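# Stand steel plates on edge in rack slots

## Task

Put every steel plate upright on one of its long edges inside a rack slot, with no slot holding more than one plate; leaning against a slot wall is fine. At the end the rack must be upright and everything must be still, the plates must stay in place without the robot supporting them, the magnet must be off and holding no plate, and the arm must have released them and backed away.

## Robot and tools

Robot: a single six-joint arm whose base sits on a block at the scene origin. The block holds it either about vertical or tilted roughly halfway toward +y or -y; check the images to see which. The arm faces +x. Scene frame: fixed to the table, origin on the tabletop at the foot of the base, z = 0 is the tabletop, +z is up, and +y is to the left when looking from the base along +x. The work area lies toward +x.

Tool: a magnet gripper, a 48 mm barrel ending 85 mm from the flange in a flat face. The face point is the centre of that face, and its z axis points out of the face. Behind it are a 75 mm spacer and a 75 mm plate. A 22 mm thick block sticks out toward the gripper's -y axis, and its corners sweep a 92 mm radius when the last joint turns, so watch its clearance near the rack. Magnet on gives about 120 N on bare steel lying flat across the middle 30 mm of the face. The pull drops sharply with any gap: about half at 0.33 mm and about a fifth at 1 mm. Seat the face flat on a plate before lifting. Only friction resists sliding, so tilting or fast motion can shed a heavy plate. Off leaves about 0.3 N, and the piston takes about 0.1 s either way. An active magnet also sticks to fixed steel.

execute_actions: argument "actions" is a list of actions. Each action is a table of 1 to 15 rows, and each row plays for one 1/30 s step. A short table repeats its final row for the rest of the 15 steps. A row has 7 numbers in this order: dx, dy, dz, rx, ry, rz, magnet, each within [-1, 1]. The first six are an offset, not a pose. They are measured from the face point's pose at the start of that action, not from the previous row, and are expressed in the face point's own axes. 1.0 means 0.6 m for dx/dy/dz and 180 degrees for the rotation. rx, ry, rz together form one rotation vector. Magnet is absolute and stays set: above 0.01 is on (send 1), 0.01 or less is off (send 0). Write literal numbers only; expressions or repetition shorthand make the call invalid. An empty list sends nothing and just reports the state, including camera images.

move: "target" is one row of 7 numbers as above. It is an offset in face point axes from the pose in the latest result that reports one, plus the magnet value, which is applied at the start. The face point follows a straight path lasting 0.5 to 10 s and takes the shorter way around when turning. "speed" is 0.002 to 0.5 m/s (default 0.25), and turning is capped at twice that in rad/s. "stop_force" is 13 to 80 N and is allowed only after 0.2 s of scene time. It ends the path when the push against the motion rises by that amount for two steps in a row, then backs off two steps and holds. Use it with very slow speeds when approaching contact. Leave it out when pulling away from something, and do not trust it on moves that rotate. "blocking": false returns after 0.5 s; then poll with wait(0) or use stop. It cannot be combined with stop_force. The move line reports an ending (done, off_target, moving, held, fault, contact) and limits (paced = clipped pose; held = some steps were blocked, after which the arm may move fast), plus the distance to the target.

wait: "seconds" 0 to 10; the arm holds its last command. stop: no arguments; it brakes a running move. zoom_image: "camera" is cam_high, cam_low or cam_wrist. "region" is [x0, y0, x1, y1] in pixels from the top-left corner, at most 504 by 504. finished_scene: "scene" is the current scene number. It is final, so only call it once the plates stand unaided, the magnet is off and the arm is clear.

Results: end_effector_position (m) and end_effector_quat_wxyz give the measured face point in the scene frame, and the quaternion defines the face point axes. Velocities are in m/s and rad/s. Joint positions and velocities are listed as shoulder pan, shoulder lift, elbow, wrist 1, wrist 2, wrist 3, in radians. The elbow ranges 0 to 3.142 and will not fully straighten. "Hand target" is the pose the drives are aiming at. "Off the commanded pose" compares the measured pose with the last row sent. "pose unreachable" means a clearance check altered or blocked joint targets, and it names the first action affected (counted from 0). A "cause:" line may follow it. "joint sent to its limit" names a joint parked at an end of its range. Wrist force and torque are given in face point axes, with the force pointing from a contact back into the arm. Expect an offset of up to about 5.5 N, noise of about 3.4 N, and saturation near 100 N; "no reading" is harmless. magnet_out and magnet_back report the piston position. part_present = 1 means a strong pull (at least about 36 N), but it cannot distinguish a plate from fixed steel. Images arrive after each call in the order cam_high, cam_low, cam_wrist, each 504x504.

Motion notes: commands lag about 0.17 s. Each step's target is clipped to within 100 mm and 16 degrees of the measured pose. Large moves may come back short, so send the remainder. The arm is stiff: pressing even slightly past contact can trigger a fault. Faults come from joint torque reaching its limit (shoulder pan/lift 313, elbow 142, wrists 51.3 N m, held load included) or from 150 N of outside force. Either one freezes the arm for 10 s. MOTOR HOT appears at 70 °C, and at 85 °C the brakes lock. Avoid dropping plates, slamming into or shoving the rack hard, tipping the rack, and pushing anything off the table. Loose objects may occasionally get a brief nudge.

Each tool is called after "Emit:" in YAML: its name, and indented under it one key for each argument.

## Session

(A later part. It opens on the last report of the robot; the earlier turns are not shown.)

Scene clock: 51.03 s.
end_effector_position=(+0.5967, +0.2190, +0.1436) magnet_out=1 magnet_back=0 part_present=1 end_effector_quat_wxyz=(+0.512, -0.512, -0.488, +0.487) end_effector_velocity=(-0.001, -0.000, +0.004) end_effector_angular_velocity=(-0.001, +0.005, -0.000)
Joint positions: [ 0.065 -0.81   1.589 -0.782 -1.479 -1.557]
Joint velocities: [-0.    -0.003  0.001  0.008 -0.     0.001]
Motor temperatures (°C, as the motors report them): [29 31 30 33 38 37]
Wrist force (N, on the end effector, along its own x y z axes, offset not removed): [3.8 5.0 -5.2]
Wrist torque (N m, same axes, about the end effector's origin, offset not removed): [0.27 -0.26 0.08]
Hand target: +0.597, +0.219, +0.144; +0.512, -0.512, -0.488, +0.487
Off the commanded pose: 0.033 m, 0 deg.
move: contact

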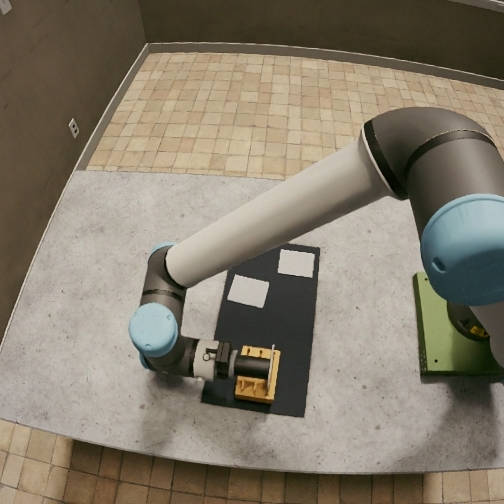

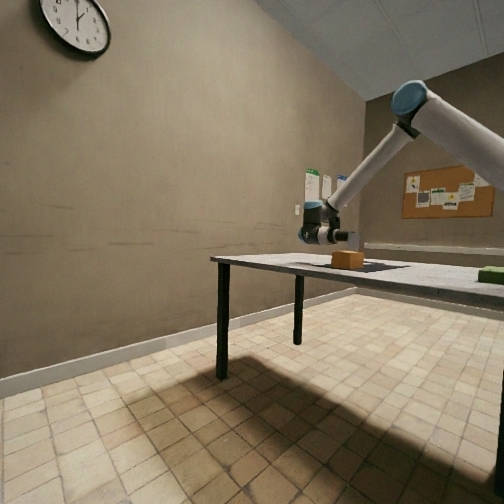

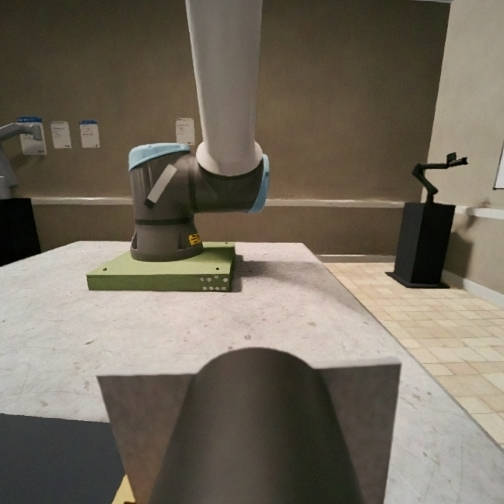

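Emit:
execute_actions:
  actions:
    - [[-0.008,-0.003,0,0,0,0,1]]

Emit:
move:
  target: [0,0.06,0,0,0,0,1]
  speed: 0.01
  stop_force: 15

Scene clock: 54.47 s.
end_effector_position=(+0.5965, +0.2143, +0.1454) magnet_out=1 magnet_back=0 part_present=1 end_effector_quat_wxyz=(+0.512, -0.512, -0.488, +0.487) end_effector_velocity=(-0.000, -0.001, +0.000) end_effector_angular_velocity=(-0.001, +0.000, +0.001)
Joint positions: [ 0.059 -0.814  1.592 -0.781 -1.485 -1.557]
Joint velocities: [-0.001 -0.001  0.001 -0.    -0.003  0.001]
Motor temperatures (°C, as the motors report them): [29 31 30 33 38 37]
Wrist force (N, on the end effector, along its own x y z axes, offset not removed): [1.0 1.8 -1.4]
Wrist torque (N m, same axes, about the end effector's origin, offset not removed): [-0.10 0.10 -0.08]
Hand target: +0.596, +0.214, +0.145; +0.512, -0.512, -0.488, +0.487
Off the commanded pose: 0.000 m, 0 deg.

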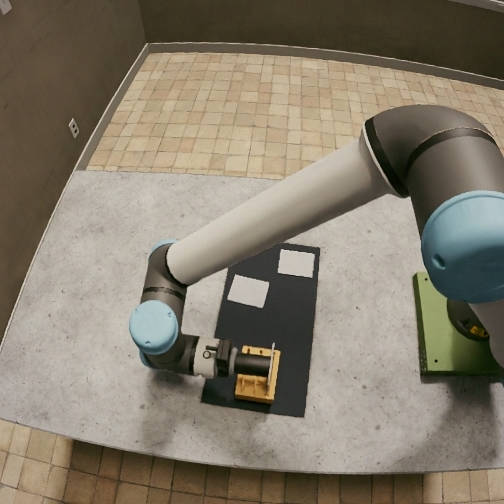

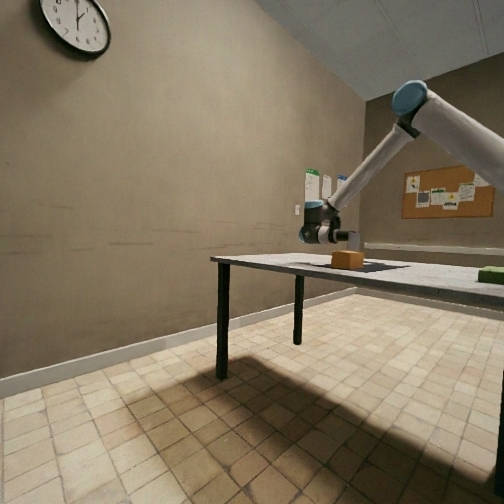

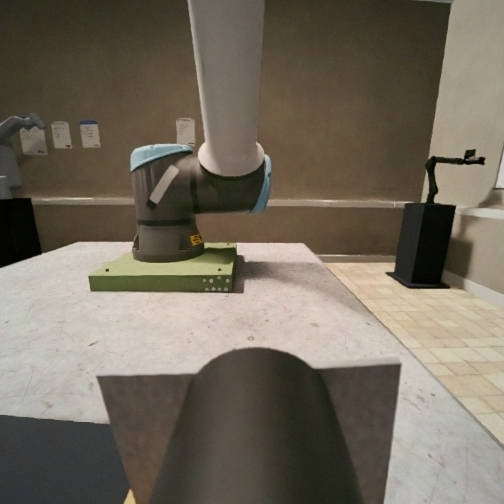

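Scene clock: 55.47 s.
end_effector_position=(+0.5964, +0.2143, +0.1390) magnet_out=1 magnet_back=0 part_present=1 end_effector_quat_wxyz=(+0.512, -0.512, -0.488, +0.487) end_effector_velocity=(-0.001, +0.001, +0.004) end_effector_angular_velocity=(-0.000, +0.003, +0.001)
Joint positions: [ 0.059 -0.807  1.593 -0.789 -1.485 -1.557]
Joint velocities: [ 0.001 -0.004 -0.001  0.007  0.     0.   ]
Motor temperatures (°C, as the motors report them): [29 31 30 33 38 37]
Wrist force (N, on the end effector, along its own x y z axes, offset not removed): [2.6 5.7 0.0]
Wrist torque (N m, same axes, about the end effector's origin, offset not removed): [0.50 -0.26 -0.08]
Hand target: +0.596, +0.214, +0.140; +0.512, -0.512, -0.488, +0.487
Off the commanded pose: 0.030 m, 0 deg.
move: contact

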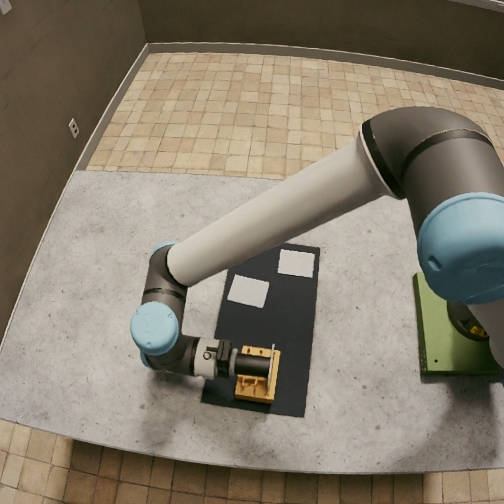

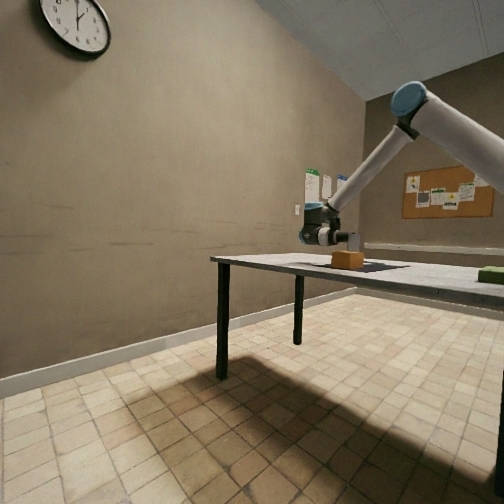

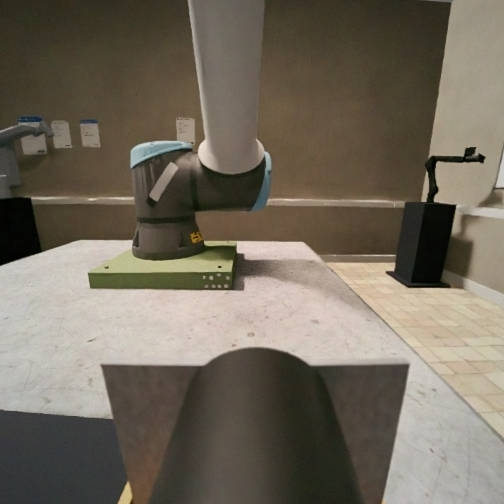

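Plate is now level and slipping up; not in. Shift +x 2.5 mm.

Emit:
execute_actions:
  actions:
    - [[0,-0.003,-0.004,0,0,0,1]]

Emit:
move:
  target: [0,0.06,0,0,0,0,1]
  speed: 0.01
  stop_force: 15

Scene clock: 57.30 s.
end_effector_position=(+0.5988, +0.2142, +0.1408) magnet_out=1 magnet_back=0 part_present=1 end_effector_quat_wxyz=(+0.512, -0.512, -0.488, +0.487) end_effector_velocity=(+0.000, -0.001, -0.000) end_effector_angular_velocity=(+0.000, +0.001, +0.002)
Joint positions: [ 0.059 -0.806  1.587 -0.784 -1.485 -1.557]
Joint velocities: [-0.     0.001 -0.001  0.001 -0.002 -0.   ]
Motor temperatures (°C, as the motors report them): [29 31 30 33 38 37]
Wrist force (N, on the end effector, along its own x y z axes, offset not removed): [0.2 1.5 2.4]
Wrist torque (N m, same axes, about the end effector's origin, offset not removed): [0.07 0.21 -0.14]
Hand target: +0.599, +0.214, +0.141; +0.512, -0.512, -0.488, +0.487
Off the commanded pose: 0.000 m, 0 deg.

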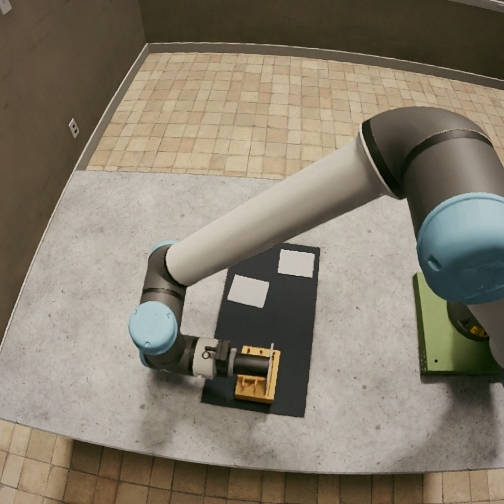

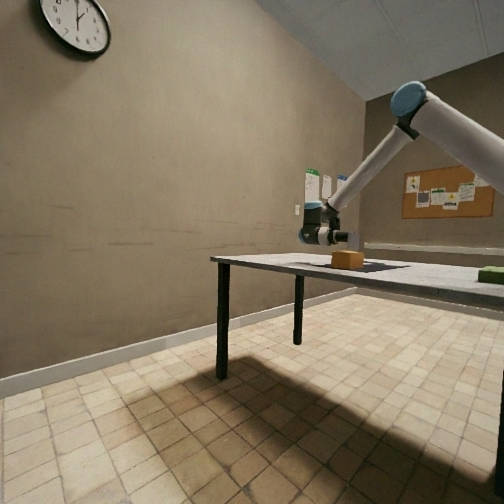

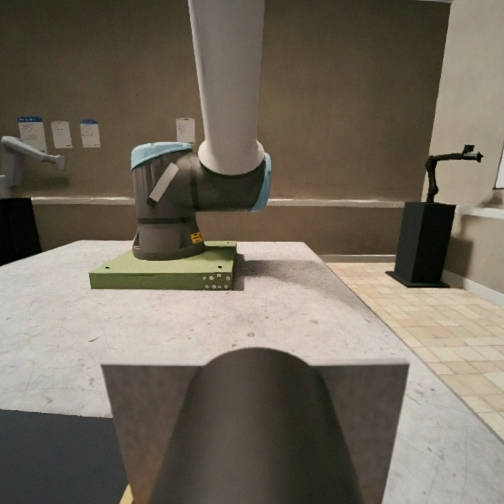

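Scene clock: 58.20 s.
end_effector_position=(+0.5989, +0.2142, +0.1354) magnet_out=1 magnet_back=0 part_present=1 end_effector_quat_wxyz=(+0.512, -0.512, -0.488, +0.487) end_effector_velocity=(-0.001, -0.000, +0.003) end_effector_angular_velocity=(+0.000, +0.005, +0.002)
Joint positions: [ 0.059 -0.8    1.588 -0.791 -1.486 -1.557]
Joint velocities: [ 0.    -0.002  0.001  0.007 -0.002 -0.   ]
Motor temperatures (°C, as the motors report them): [29 31 30 33 38 37]
Wrist force (N, on the end effector, along its own x y z axes, offset not removed): [-4.7 2.4 3.6]
Wrist torque (N m, same axes, about the end effector's origin, offset not removed): [0.03 0.52 -0.32]
Hand target: +0.599, +0.214, +0.136; +0.512, -0.512, -0.488, +0.487
Off the commanded pose: 0.031 m, 0 deg.
move: contact

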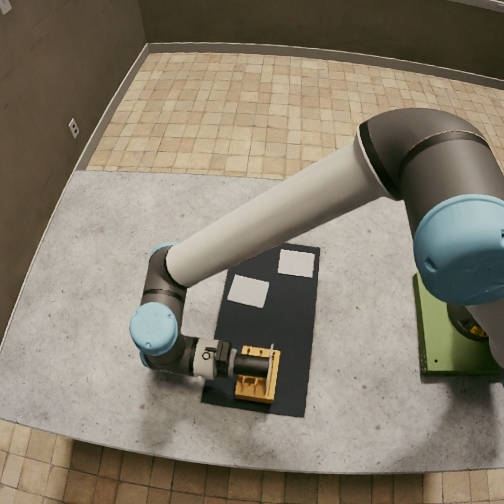

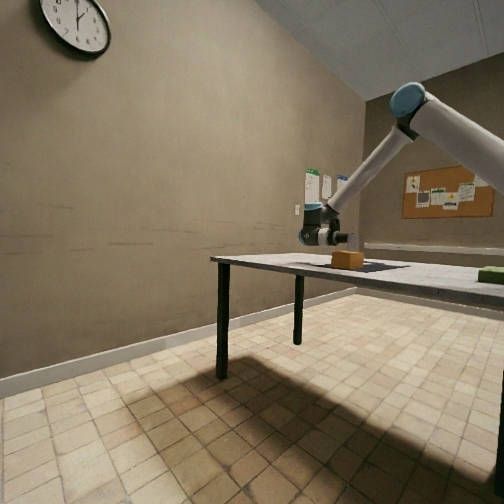

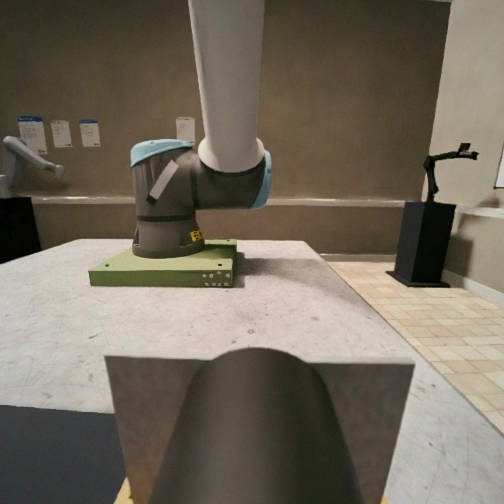

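Emit:
zoom_image:
  camera: "cam_high"
  region: [235,335,295,405]

Region (235, 335, 295, 405) of cam_high's 504x504 image, scaled by 7.200, with more detail than that image has; it fills the left 432 columns of this view, and the rest is white.

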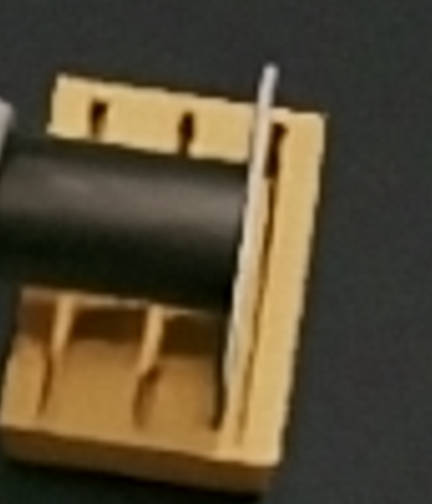

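Slot now visible right of plate: go −x ~3 mm.

Emit:
execute_actions:
  actions:
    - [[0,-0.003,0.005,0,0,0,1]]

Emit:
move:
  target: [0,0.06,0,0,0,0,1]
  speed: 0.01
  stop_force: 15

Scene clock: 67.27 s.
end_effector_position=(+0.5959, +0.2143, +0.1372) magnet_out=1 magnet_back=0 part_present=1 end_effector_quat_wxyz=(+0.512, -0.512, -0.488, +0.487) end_effector_velocity=(+0.000, +0.000, +0.000) end_effector_angular_velocity=(+0.000, -0.001, +0.001)
Joint positions: [ 0.059 -0.805  1.594 -0.792 -1.485 -1.557]
Joint velocities: [ 0.001 -0.001 -0.    -0.    -0.     0.   ]
Motor temperatures (°C, as the motors report them): [29 31 30 33 38 37]
Wrist force (N, on the end effector, along its own x y z axes, offset not removed): [-6.9 2.9 2.5]
Wrist torque (N m, same axes, about the end effector's origin, offset not removed): [0.22 0.88 -0.26]
Hand target: +0.596, +0.214, +0.137; +0.512, -0.512, -0.488, +0.487
Off the commanded pose: 0.000 m, 0 deg.

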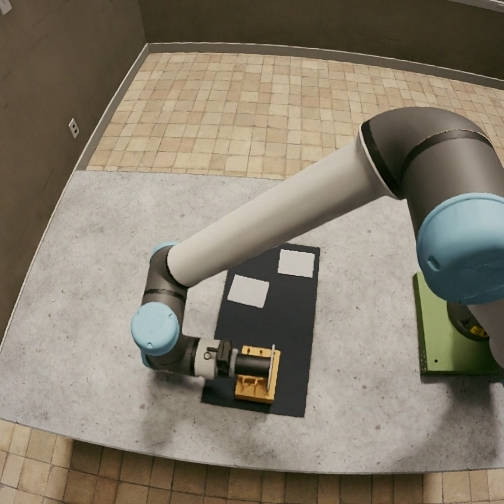

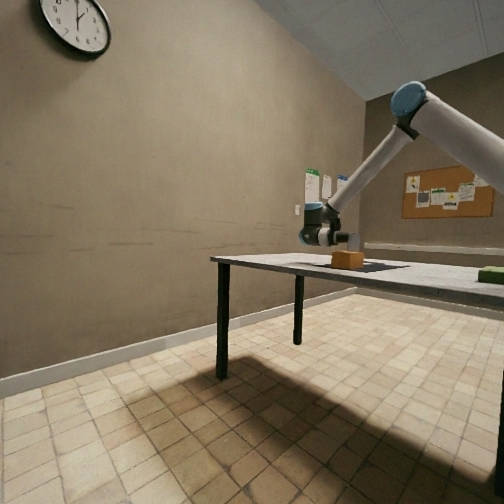

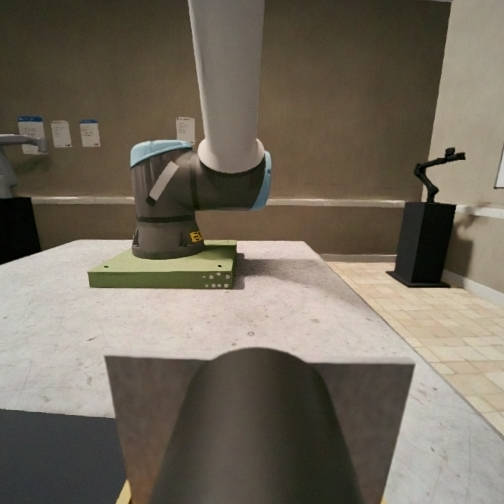

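Scene clock: 67.90 s.
end_effector_position=(+0.5959, +0.2143, +0.1345) magnet_out=1 magnet_back=0 part_present=1 end_effector_quat_wxyz=(+0.512, -0.512, -0.488, +0.487) end_effector_velocity=(-0.001, -0.001, +0.003) end_effector_angular_velocity=(-0.001, +0.005, +0.001)
Joint positions: [ 0.059 -0.802  1.595 -0.796 -1.485 -1.557]
Joint velocities: [-0.001 -0.002  0.001  0.007 -0.002  0.001]
Motor temperatures (°C, as the motors report them): [29 31 30 33 38 37]
Wrist force (N, on the end effector, along its own x y z axes, offset not removed): [1.3 1.2 1.7]
Wrist torque (N m, same axes, about the end effector's origin, offset not removed): [-0.29 -0.15 -0.12]
Hand target: +0.596, +0.214, +0.135; +0.512, -0.512, -0.488, +0.487
Off the commanded pose: 0.033 m, 0 deg.
move: contact

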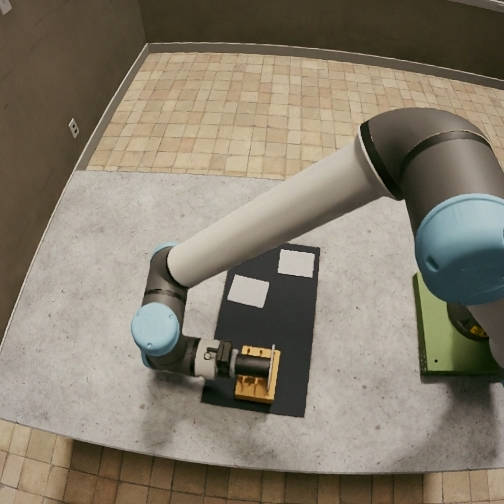

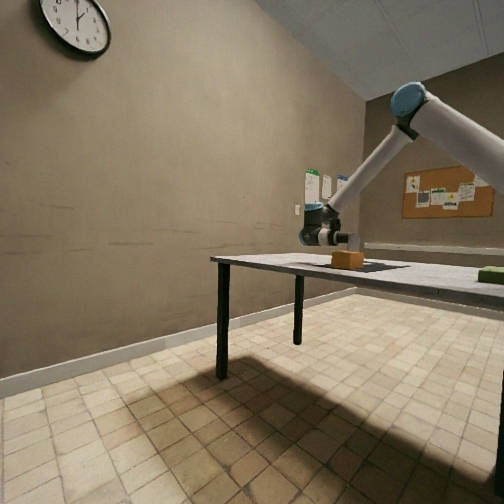

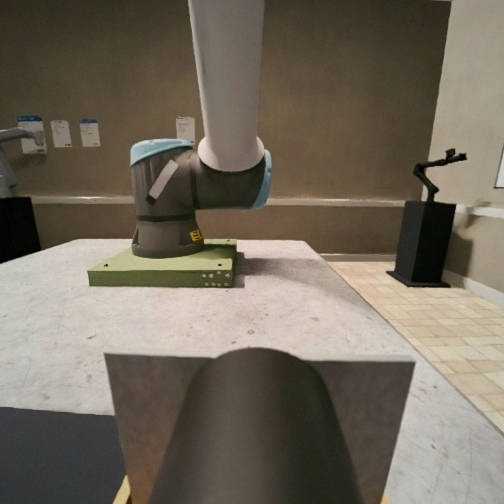

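Emit:
zoom_image:
  camera: "cam_high"
  region: [235,335,295,405]

Region (235, 335, 295, 405) of cam_high's 504x504 image, scaled by 7.200, with more detail than that image has; it fills the left 432 columns of this view, and the rest is white.

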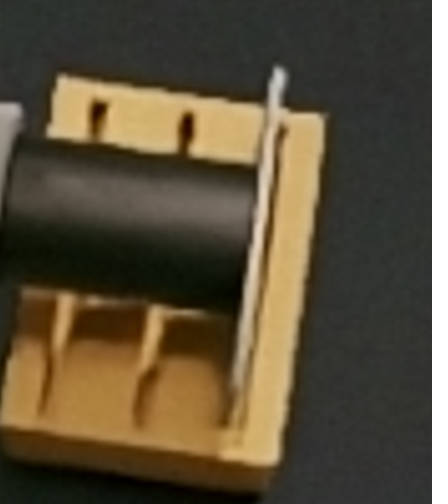

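Emit:
execute_actions:
  actions:
    - [[-0.007,-0.003,0,0,0,0,1]]

Emit:
move:
  target: [0,0.06,0,0,0,0,1]
  speed: 0.01
  stop_force: 15

Scene clock: 70.93 s.
end_effector_position=(+0.5957, +0.2102, +0.1363) magnet_out=1 magnet_back=0 part_present=1 end_effector_quat_wxyz=(+0.512, -0.512, -0.488, +0.487) end_effector_velocity=(+0.000, -0.002, -0.000) end_effector_angular_velocity=(-0.000, -0.000, -0.001)
Joint positions: [ 0.054 -0.806  1.597 -0.795 -1.49  -1.557]
Joint velocities: [-0.002 -0.     0.001 -0.001 -0.001  0.   ]
Motor temperatures (°C, as the motors report them): [29 31 30 33 38 37]
Wrist force (N, on the end effector, along its own x y z axes, offset not removed): [1.0 6.8 2.2]
Wrist torque (N m, same axes, about the end effector's origin, offset not removed): [0.69 0.10 -0.04]
Hand target: +0.596, +0.210, +0.136; +0.512, -0.512, -0.488, +0.487
Off the commanded pose: 0.000 m, 0 deg.

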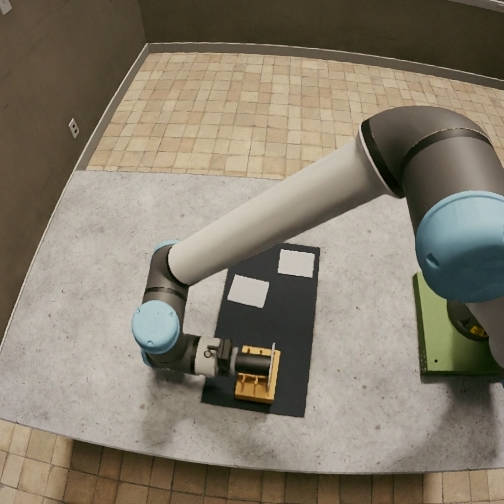

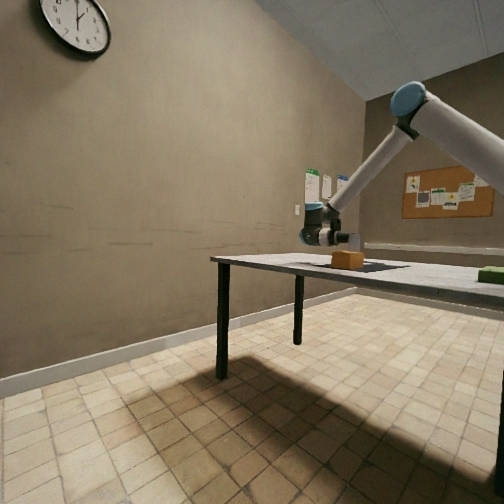

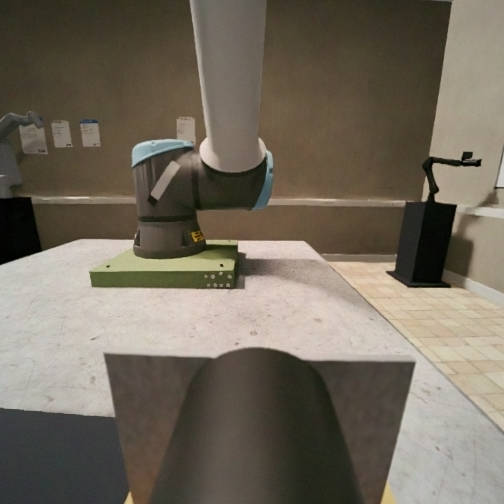

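Scene clock: 71.57 s.
end_effector_position=(+0.5958, +0.2102, +0.1337) magnet_out=1 magnet_back=0 part_present=1 end_effector_quat_wxyz=(+0.512, -0.512, -0.488, +0.487) end_effector_velocity=(-0.001, +0.000, +0.003) end_effector_angular_velocity=(-0.001, +0.004, +0.002)
Joint positions: [ 0.054 -0.803  1.597 -0.799 -1.49  -1.557]
Joint velocities: [ 0.001 -0.003 -0.     0.007 -0.001  0.   ]
Motor temperatures (°C, as the motors report them): [29 31 30 33 38 37]
Wrist force (N, on the end effector, along its own x y z axes, offset not removed): [4.4 5.9 -0.4]
Wrist torque (N m, same axes, about the end effector's origin, offset not removed): [0.48 -0.52 0.01]
Hand target: +0.596, +0.210, +0.134; +0.512, -0.512, -0.488, +0.487
Off the commanded pose: 0.033 m, 0 deg.
move: contact

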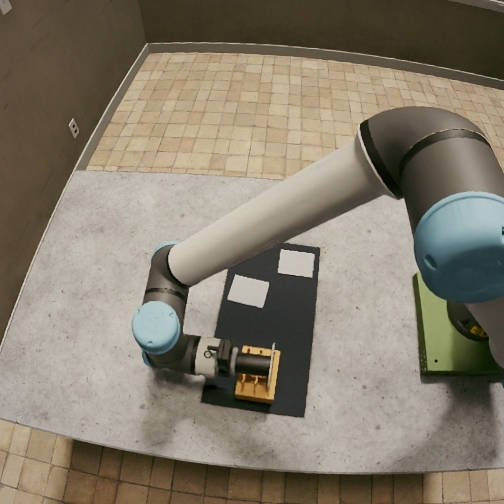

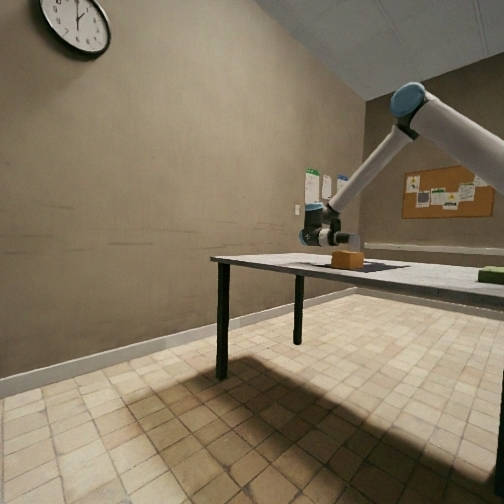

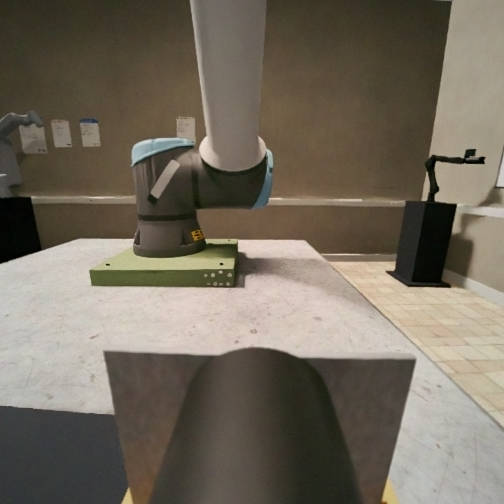

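Try +x 1.5 mm.

Emit:
execute_actions:
  actions:
    - [[0,-0.003,-0.0025,0,0,0,1]]

Emit:
move:
  target: [0,0.06,0,0,0,0,1]
  speed: 0.01
  stop_force: 15

Scene clock: 73.43 s.
end_effector_position=(+0.5973, +0.2102, +0.1355) magnet_out=1 magnet_back=0 part_present=1 end_effector_quat_wxyz=(+0.512, -0.512, -0.488, +0.487) end_effector_velocity=(+0.000, -0.001, +0.000) end_effector_angular_velocity=(-0.001, +0.000, -0.001)
Joint positions: [ 0.054 -0.803  1.594 -0.795 -1.49  -1.557]
Joint velocities: [-0.001  0.    -0.001  0.     0.     0.001]
Motor temperatures (°C, as the motors report them): [29 31 30 33 38 37]
Wrist force (N, on the end effector, along its own x y z axes, offset not removed): [2.2 0.7 6.4]
Wrist torque (N m, same axes, about the end effector's origin, offset not removed): [-0.18 -0.21 -0.29]
Hand target: +0.597, +0.210, +0.135; +0.512, -0.512, -0.488, +0.487
Off the commanded pose: 0.000 m, 0 deg.

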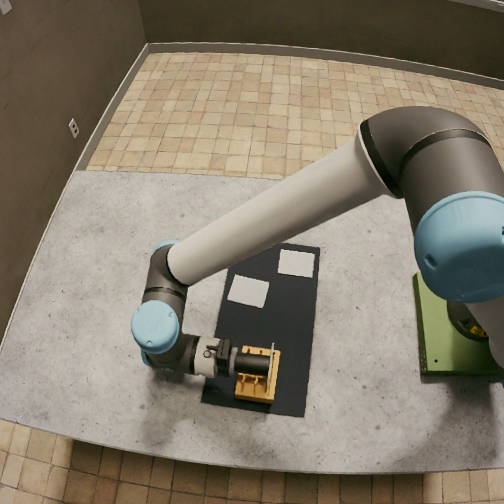

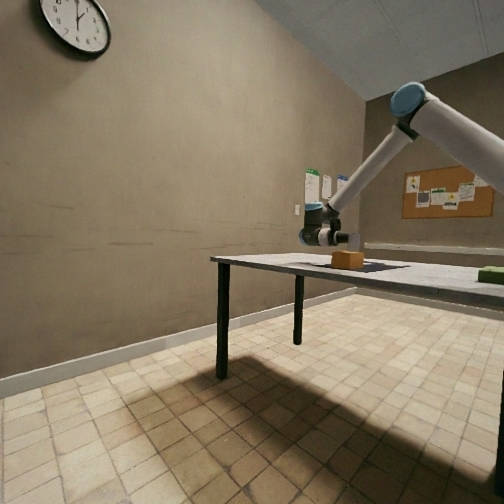

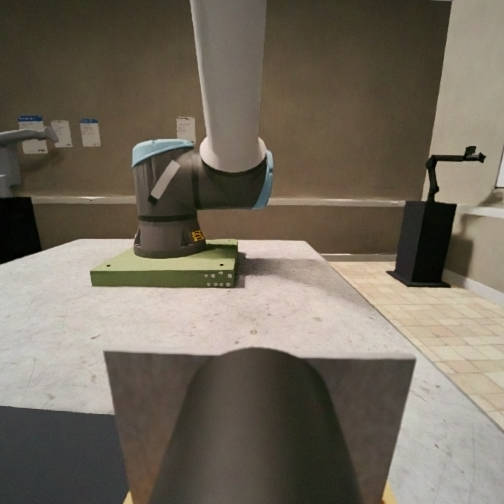

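Scene clock: 74.07 s.
end_effector_position=(+0.5974, +0.2102, +0.1328) magnet_out=1 magnet_back=0 part_present=1 end_effector_quat_wxyz=(+0.511, -0.512, -0.489, +0.487) end_effector_velocity=(-0.001, +0.000, +0.002) end_effector_angular_velocity=(-0.001, +0.005, -0.004)
Joint positions: [ 0.054 -0.8    1.594 -0.798 -1.49  -1.557]
Joint velocities: [-0.001 -0.002  0.     0.006  0.003  0.   ]
Motor temperatures (°C, as the motors report them): [29 31 30 33 38 37]
Wrist force (N, on the end effector, along its own x y z axes, offset not removed): [2.8 9.4 0.9]
Wrist torque (N m, same axes, about the end effector's origin, offset not removed): [0.92 -0.30 -0.06]
Hand target: +0.597, +0.210, +0.133; +0.512, -0.512, -0.489, +0.487
Off the commanded pose: 0.033 m, 0 deg.
move: contact

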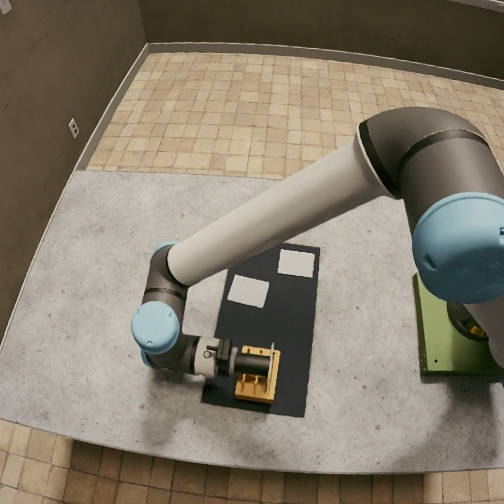

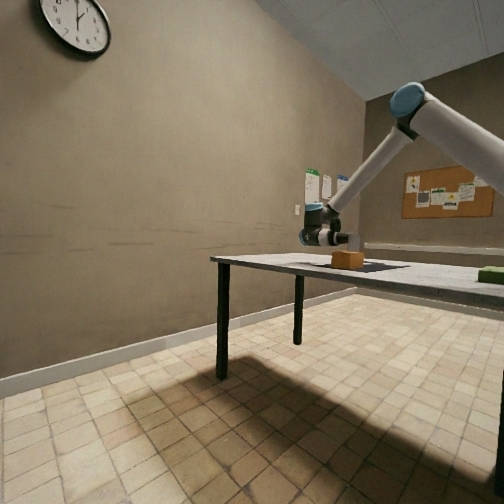

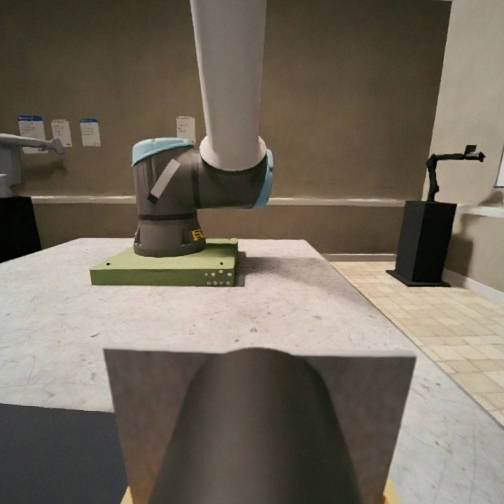

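Try more yaw (+0.012).

Emit:
execute_actions:
  actions:
    - [[0,-0.003,0,0,0.012,0,1]]

Emit:
move:
  target: [0,0.06,0,0,0,0,1]
  speed: 0.01
  stop_force: 15

Scene clock: 76.50 s.
end_effector_position=(+0.5974, +0.2102, +0.1346) magnet_out=1 magnet_back=0 part_present=1 end_effector_quat_wxyz=(+0.520, -0.521, -0.479, +0.477) end_effector_velocity=(-0.000, +0.000, +0.000) end_effector_angular_velocity=(+0.001, +0.000, -0.006)
Joint positions: [ 0.044 -0.805  1.6   -0.799 -1.463 -1.557]
Joint velocities: [-0.001 -0.001  0.001 -0.     0.005 -0.001]
Motor temperatures (°C, as the motors report them): [29 31 30 33 38 37]
Wrist force (N, on the end effector, along its own x y z axes, offset not removed): [3.2 2.5 0.5]
Wrist torque (N m, same axes, about the end effector's origin, offset not removed): [-0.10 -0.30 -0.21]
Hand target: +0.597, +0.210, +0.135; +0.521, -0.522, -0.479, +0.477
Off the commanded pose: 0.000 m, 0 deg.

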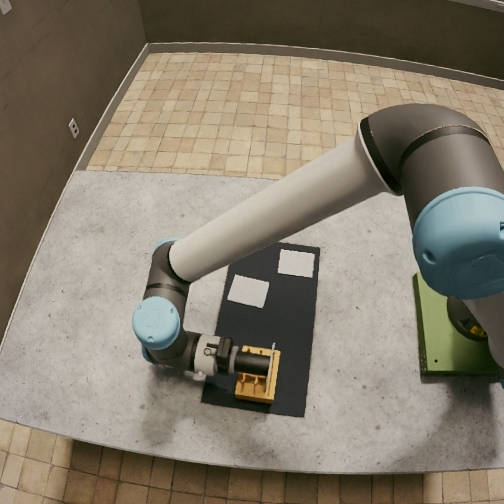

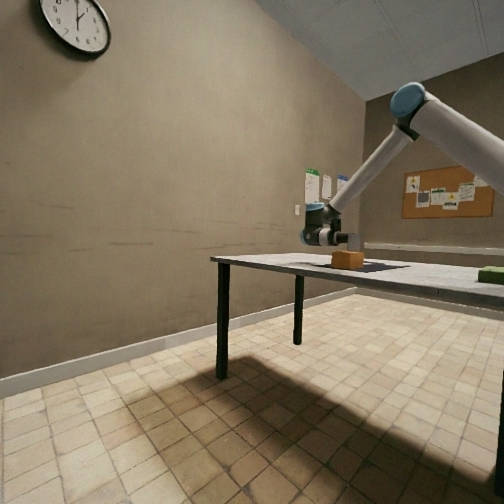

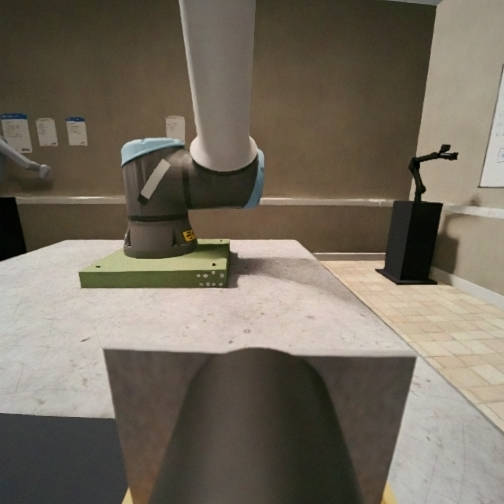

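Scene clock: 77.10 s.
end_effector_position=(+0.5975, +0.2102, +0.1322) magnet_out=1 magnet_back=0 part_present=1 end_effector_quat_wxyz=(+0.520, -0.522, -0.479, +0.477) end_effector_velocity=(+0.000, +0.000, +0.002) end_effector_angular_velocity=(+0.001, +0.001, +0.001)
Joint positions: [ 0.044 -0.803  1.6   -0.803 -1.463 -1.557]
Joint velocities: [ 0.001 -0.002 -0.001  0.004 -0.    -0.001]
Motor temperatures (°C, as the motors report them): [29 31 30 33 38 37]
Wrist force (N, on the end effector, along its own x y z axes, offset not removed): [6.5 6.7 4.3]
Wrist torque (N m, same axes, about the end effector's origin, offset not removed): [0.72 -0.67 -0.18]
Hand target: +0.597, +0.210, +0.133; +0.520, -0.521, -0.479, +0.477
Off the commanded pose: 0.034 m, 0 deg.
move: contact

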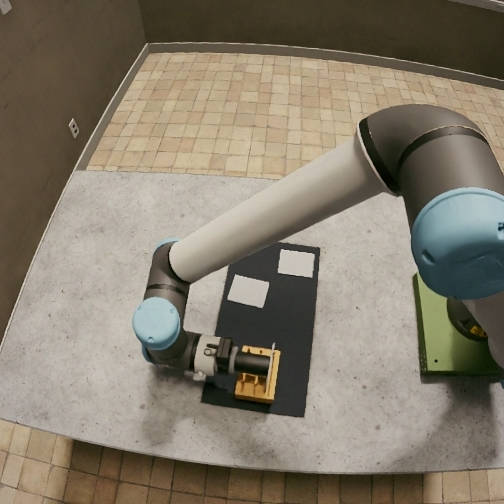

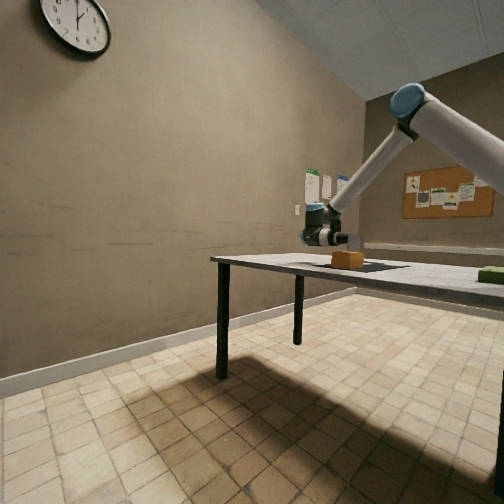

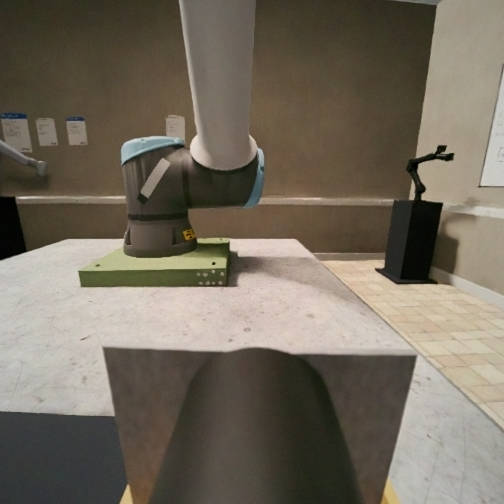

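Emit:
zoom_image:
  camera: "cam_high"
  region: [235,335,295,405]

Region (235, 335, 295, 405) of cam_high's 504x504 image, scaled by 7.200, with more detail than that image has; it fills the left 432 columns of this view, and the rest is white.

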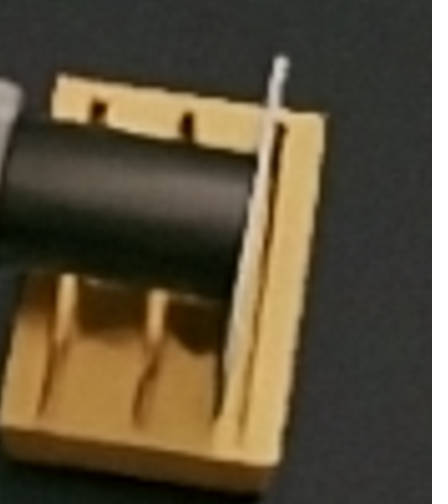

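Emit:
execute_actions:
  actions:
    - [[0,-0.003,0.006,0,-0.012,0,1]]

Emit:
move:
  target: [0,0.06,0,0,0,0,1]
  speed: 0.01
  stop_force: 15

Emit:
zoom_image:
  camera: "cam_high"
  region: [235,335,295,405]

Scene clock: 80.40 s.
end_effector_position=(+0.5940, +0.2105, +0.1340) magnet_out=1 magnet_back=0 part_present=1 end_effector_quat_wxyz=(+0.511, -0.513, -0.489, +0.487) end_effector_velocity=(-0.001, +0.001, +0.000) end_effector_angular_velocity=(-0.000, +0.001, +0.007)
Joint positions: [ 0.054 -0.806  1.602 -0.801 -1.49  -1.557]
Joint velocities: [ 0.003 -0.     0.001  0.    -0.004  0.   ]
Motor temperatures (°C, as the motors report them): [29 31 30 33 38 37]
Wrist force (N, on the end effector, along its own x y z axes, offset not removed): [-2.5 4.6 -0.8]
Wrist torque (N m, same axes, about the end effector's origin, offset not removed): [-0.04 0.31 -0.23]
Hand target: +0.594, +0.210, +0.134; +0.511, -0.512, -0.489, +0.487
Off the commanded pose: 0.000 m, 0 deg.

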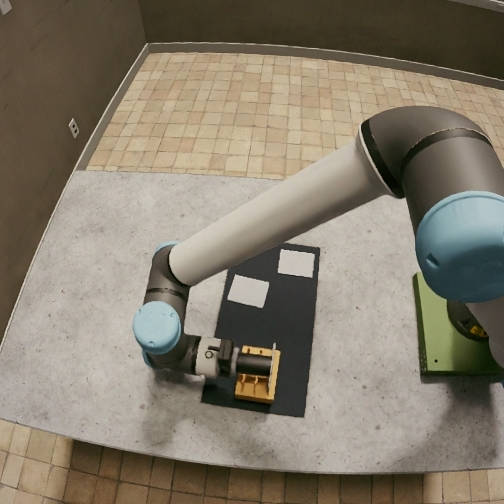

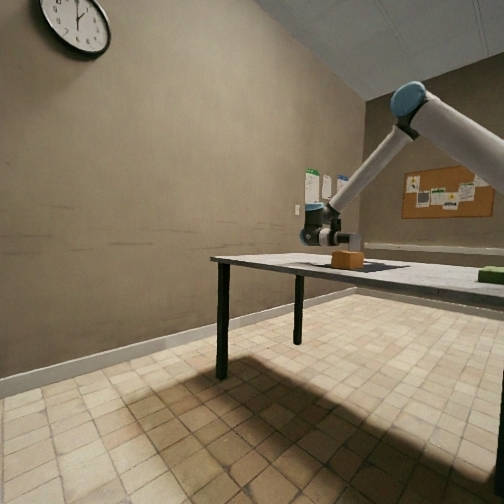

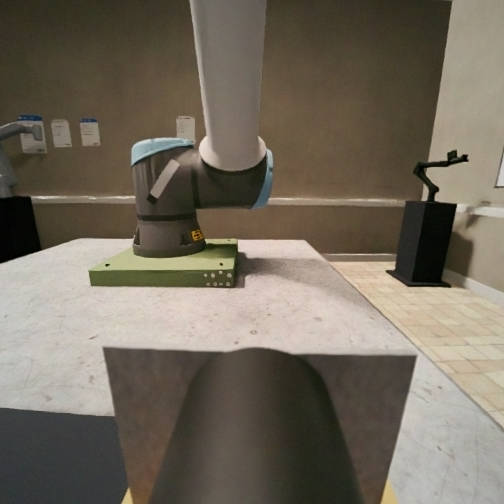

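Scene clock: 81.03 s.
end_effector_position=(+0.5940, +0.2105, +0.1313) magnet_out=1 magnet_back=0 part_present=1 end_effector_quat_wxyz=(+0.511, -0.513, -0.489, +0.487) end_effector_velocity=(-0.000, -0.000, +0.003) end_effector_angular_velocity=(+0.002, +0.004, +0.000)
Joint positions: [ 0.054 -0.803  1.602 -0.805 -1.49  -1.557]
Joint velocities: [-0.    -0.002 -0.     0.007 -0.    -0.002]
Motor temperatures (°C, as the motors report them): [29 31 30 33 38 37]
Wrist force (N, on the end effector, along its own x y z axes, offset not removed): [-1.8 -1.4 0.9]
Wrist torque (N m, same axes, about the end effector's origin, offset not removed): [-0.41 0.42 -0.31]
Hand target: +0.594, +0.211, +0.132; +0.511, -0.513, -0.489, +0.487
Off the commanded pose: 0.033 m, 0 deg.
move: contact

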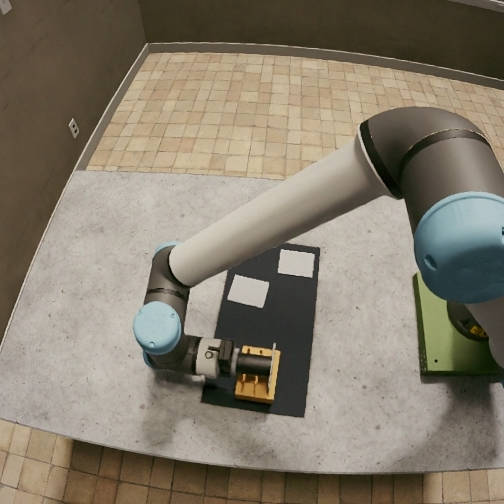

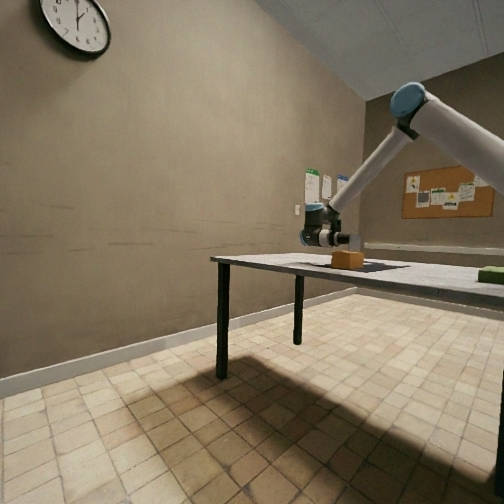

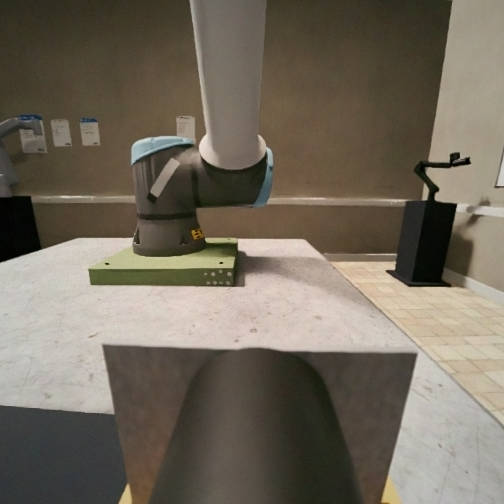

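Region (235, 335, 295, 405) of cam_high's 504x504 image, scaled by 7.200, with more detail than that image has; it fills the left 432 columns of this view, and the rest is white.

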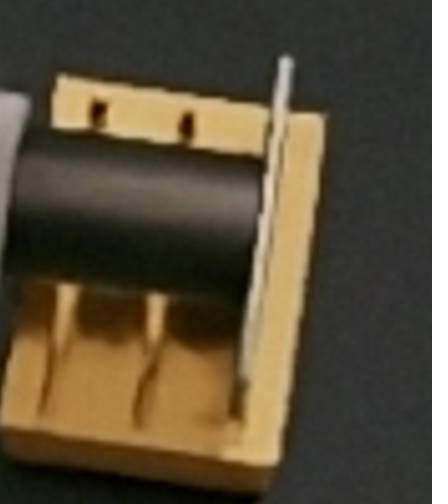

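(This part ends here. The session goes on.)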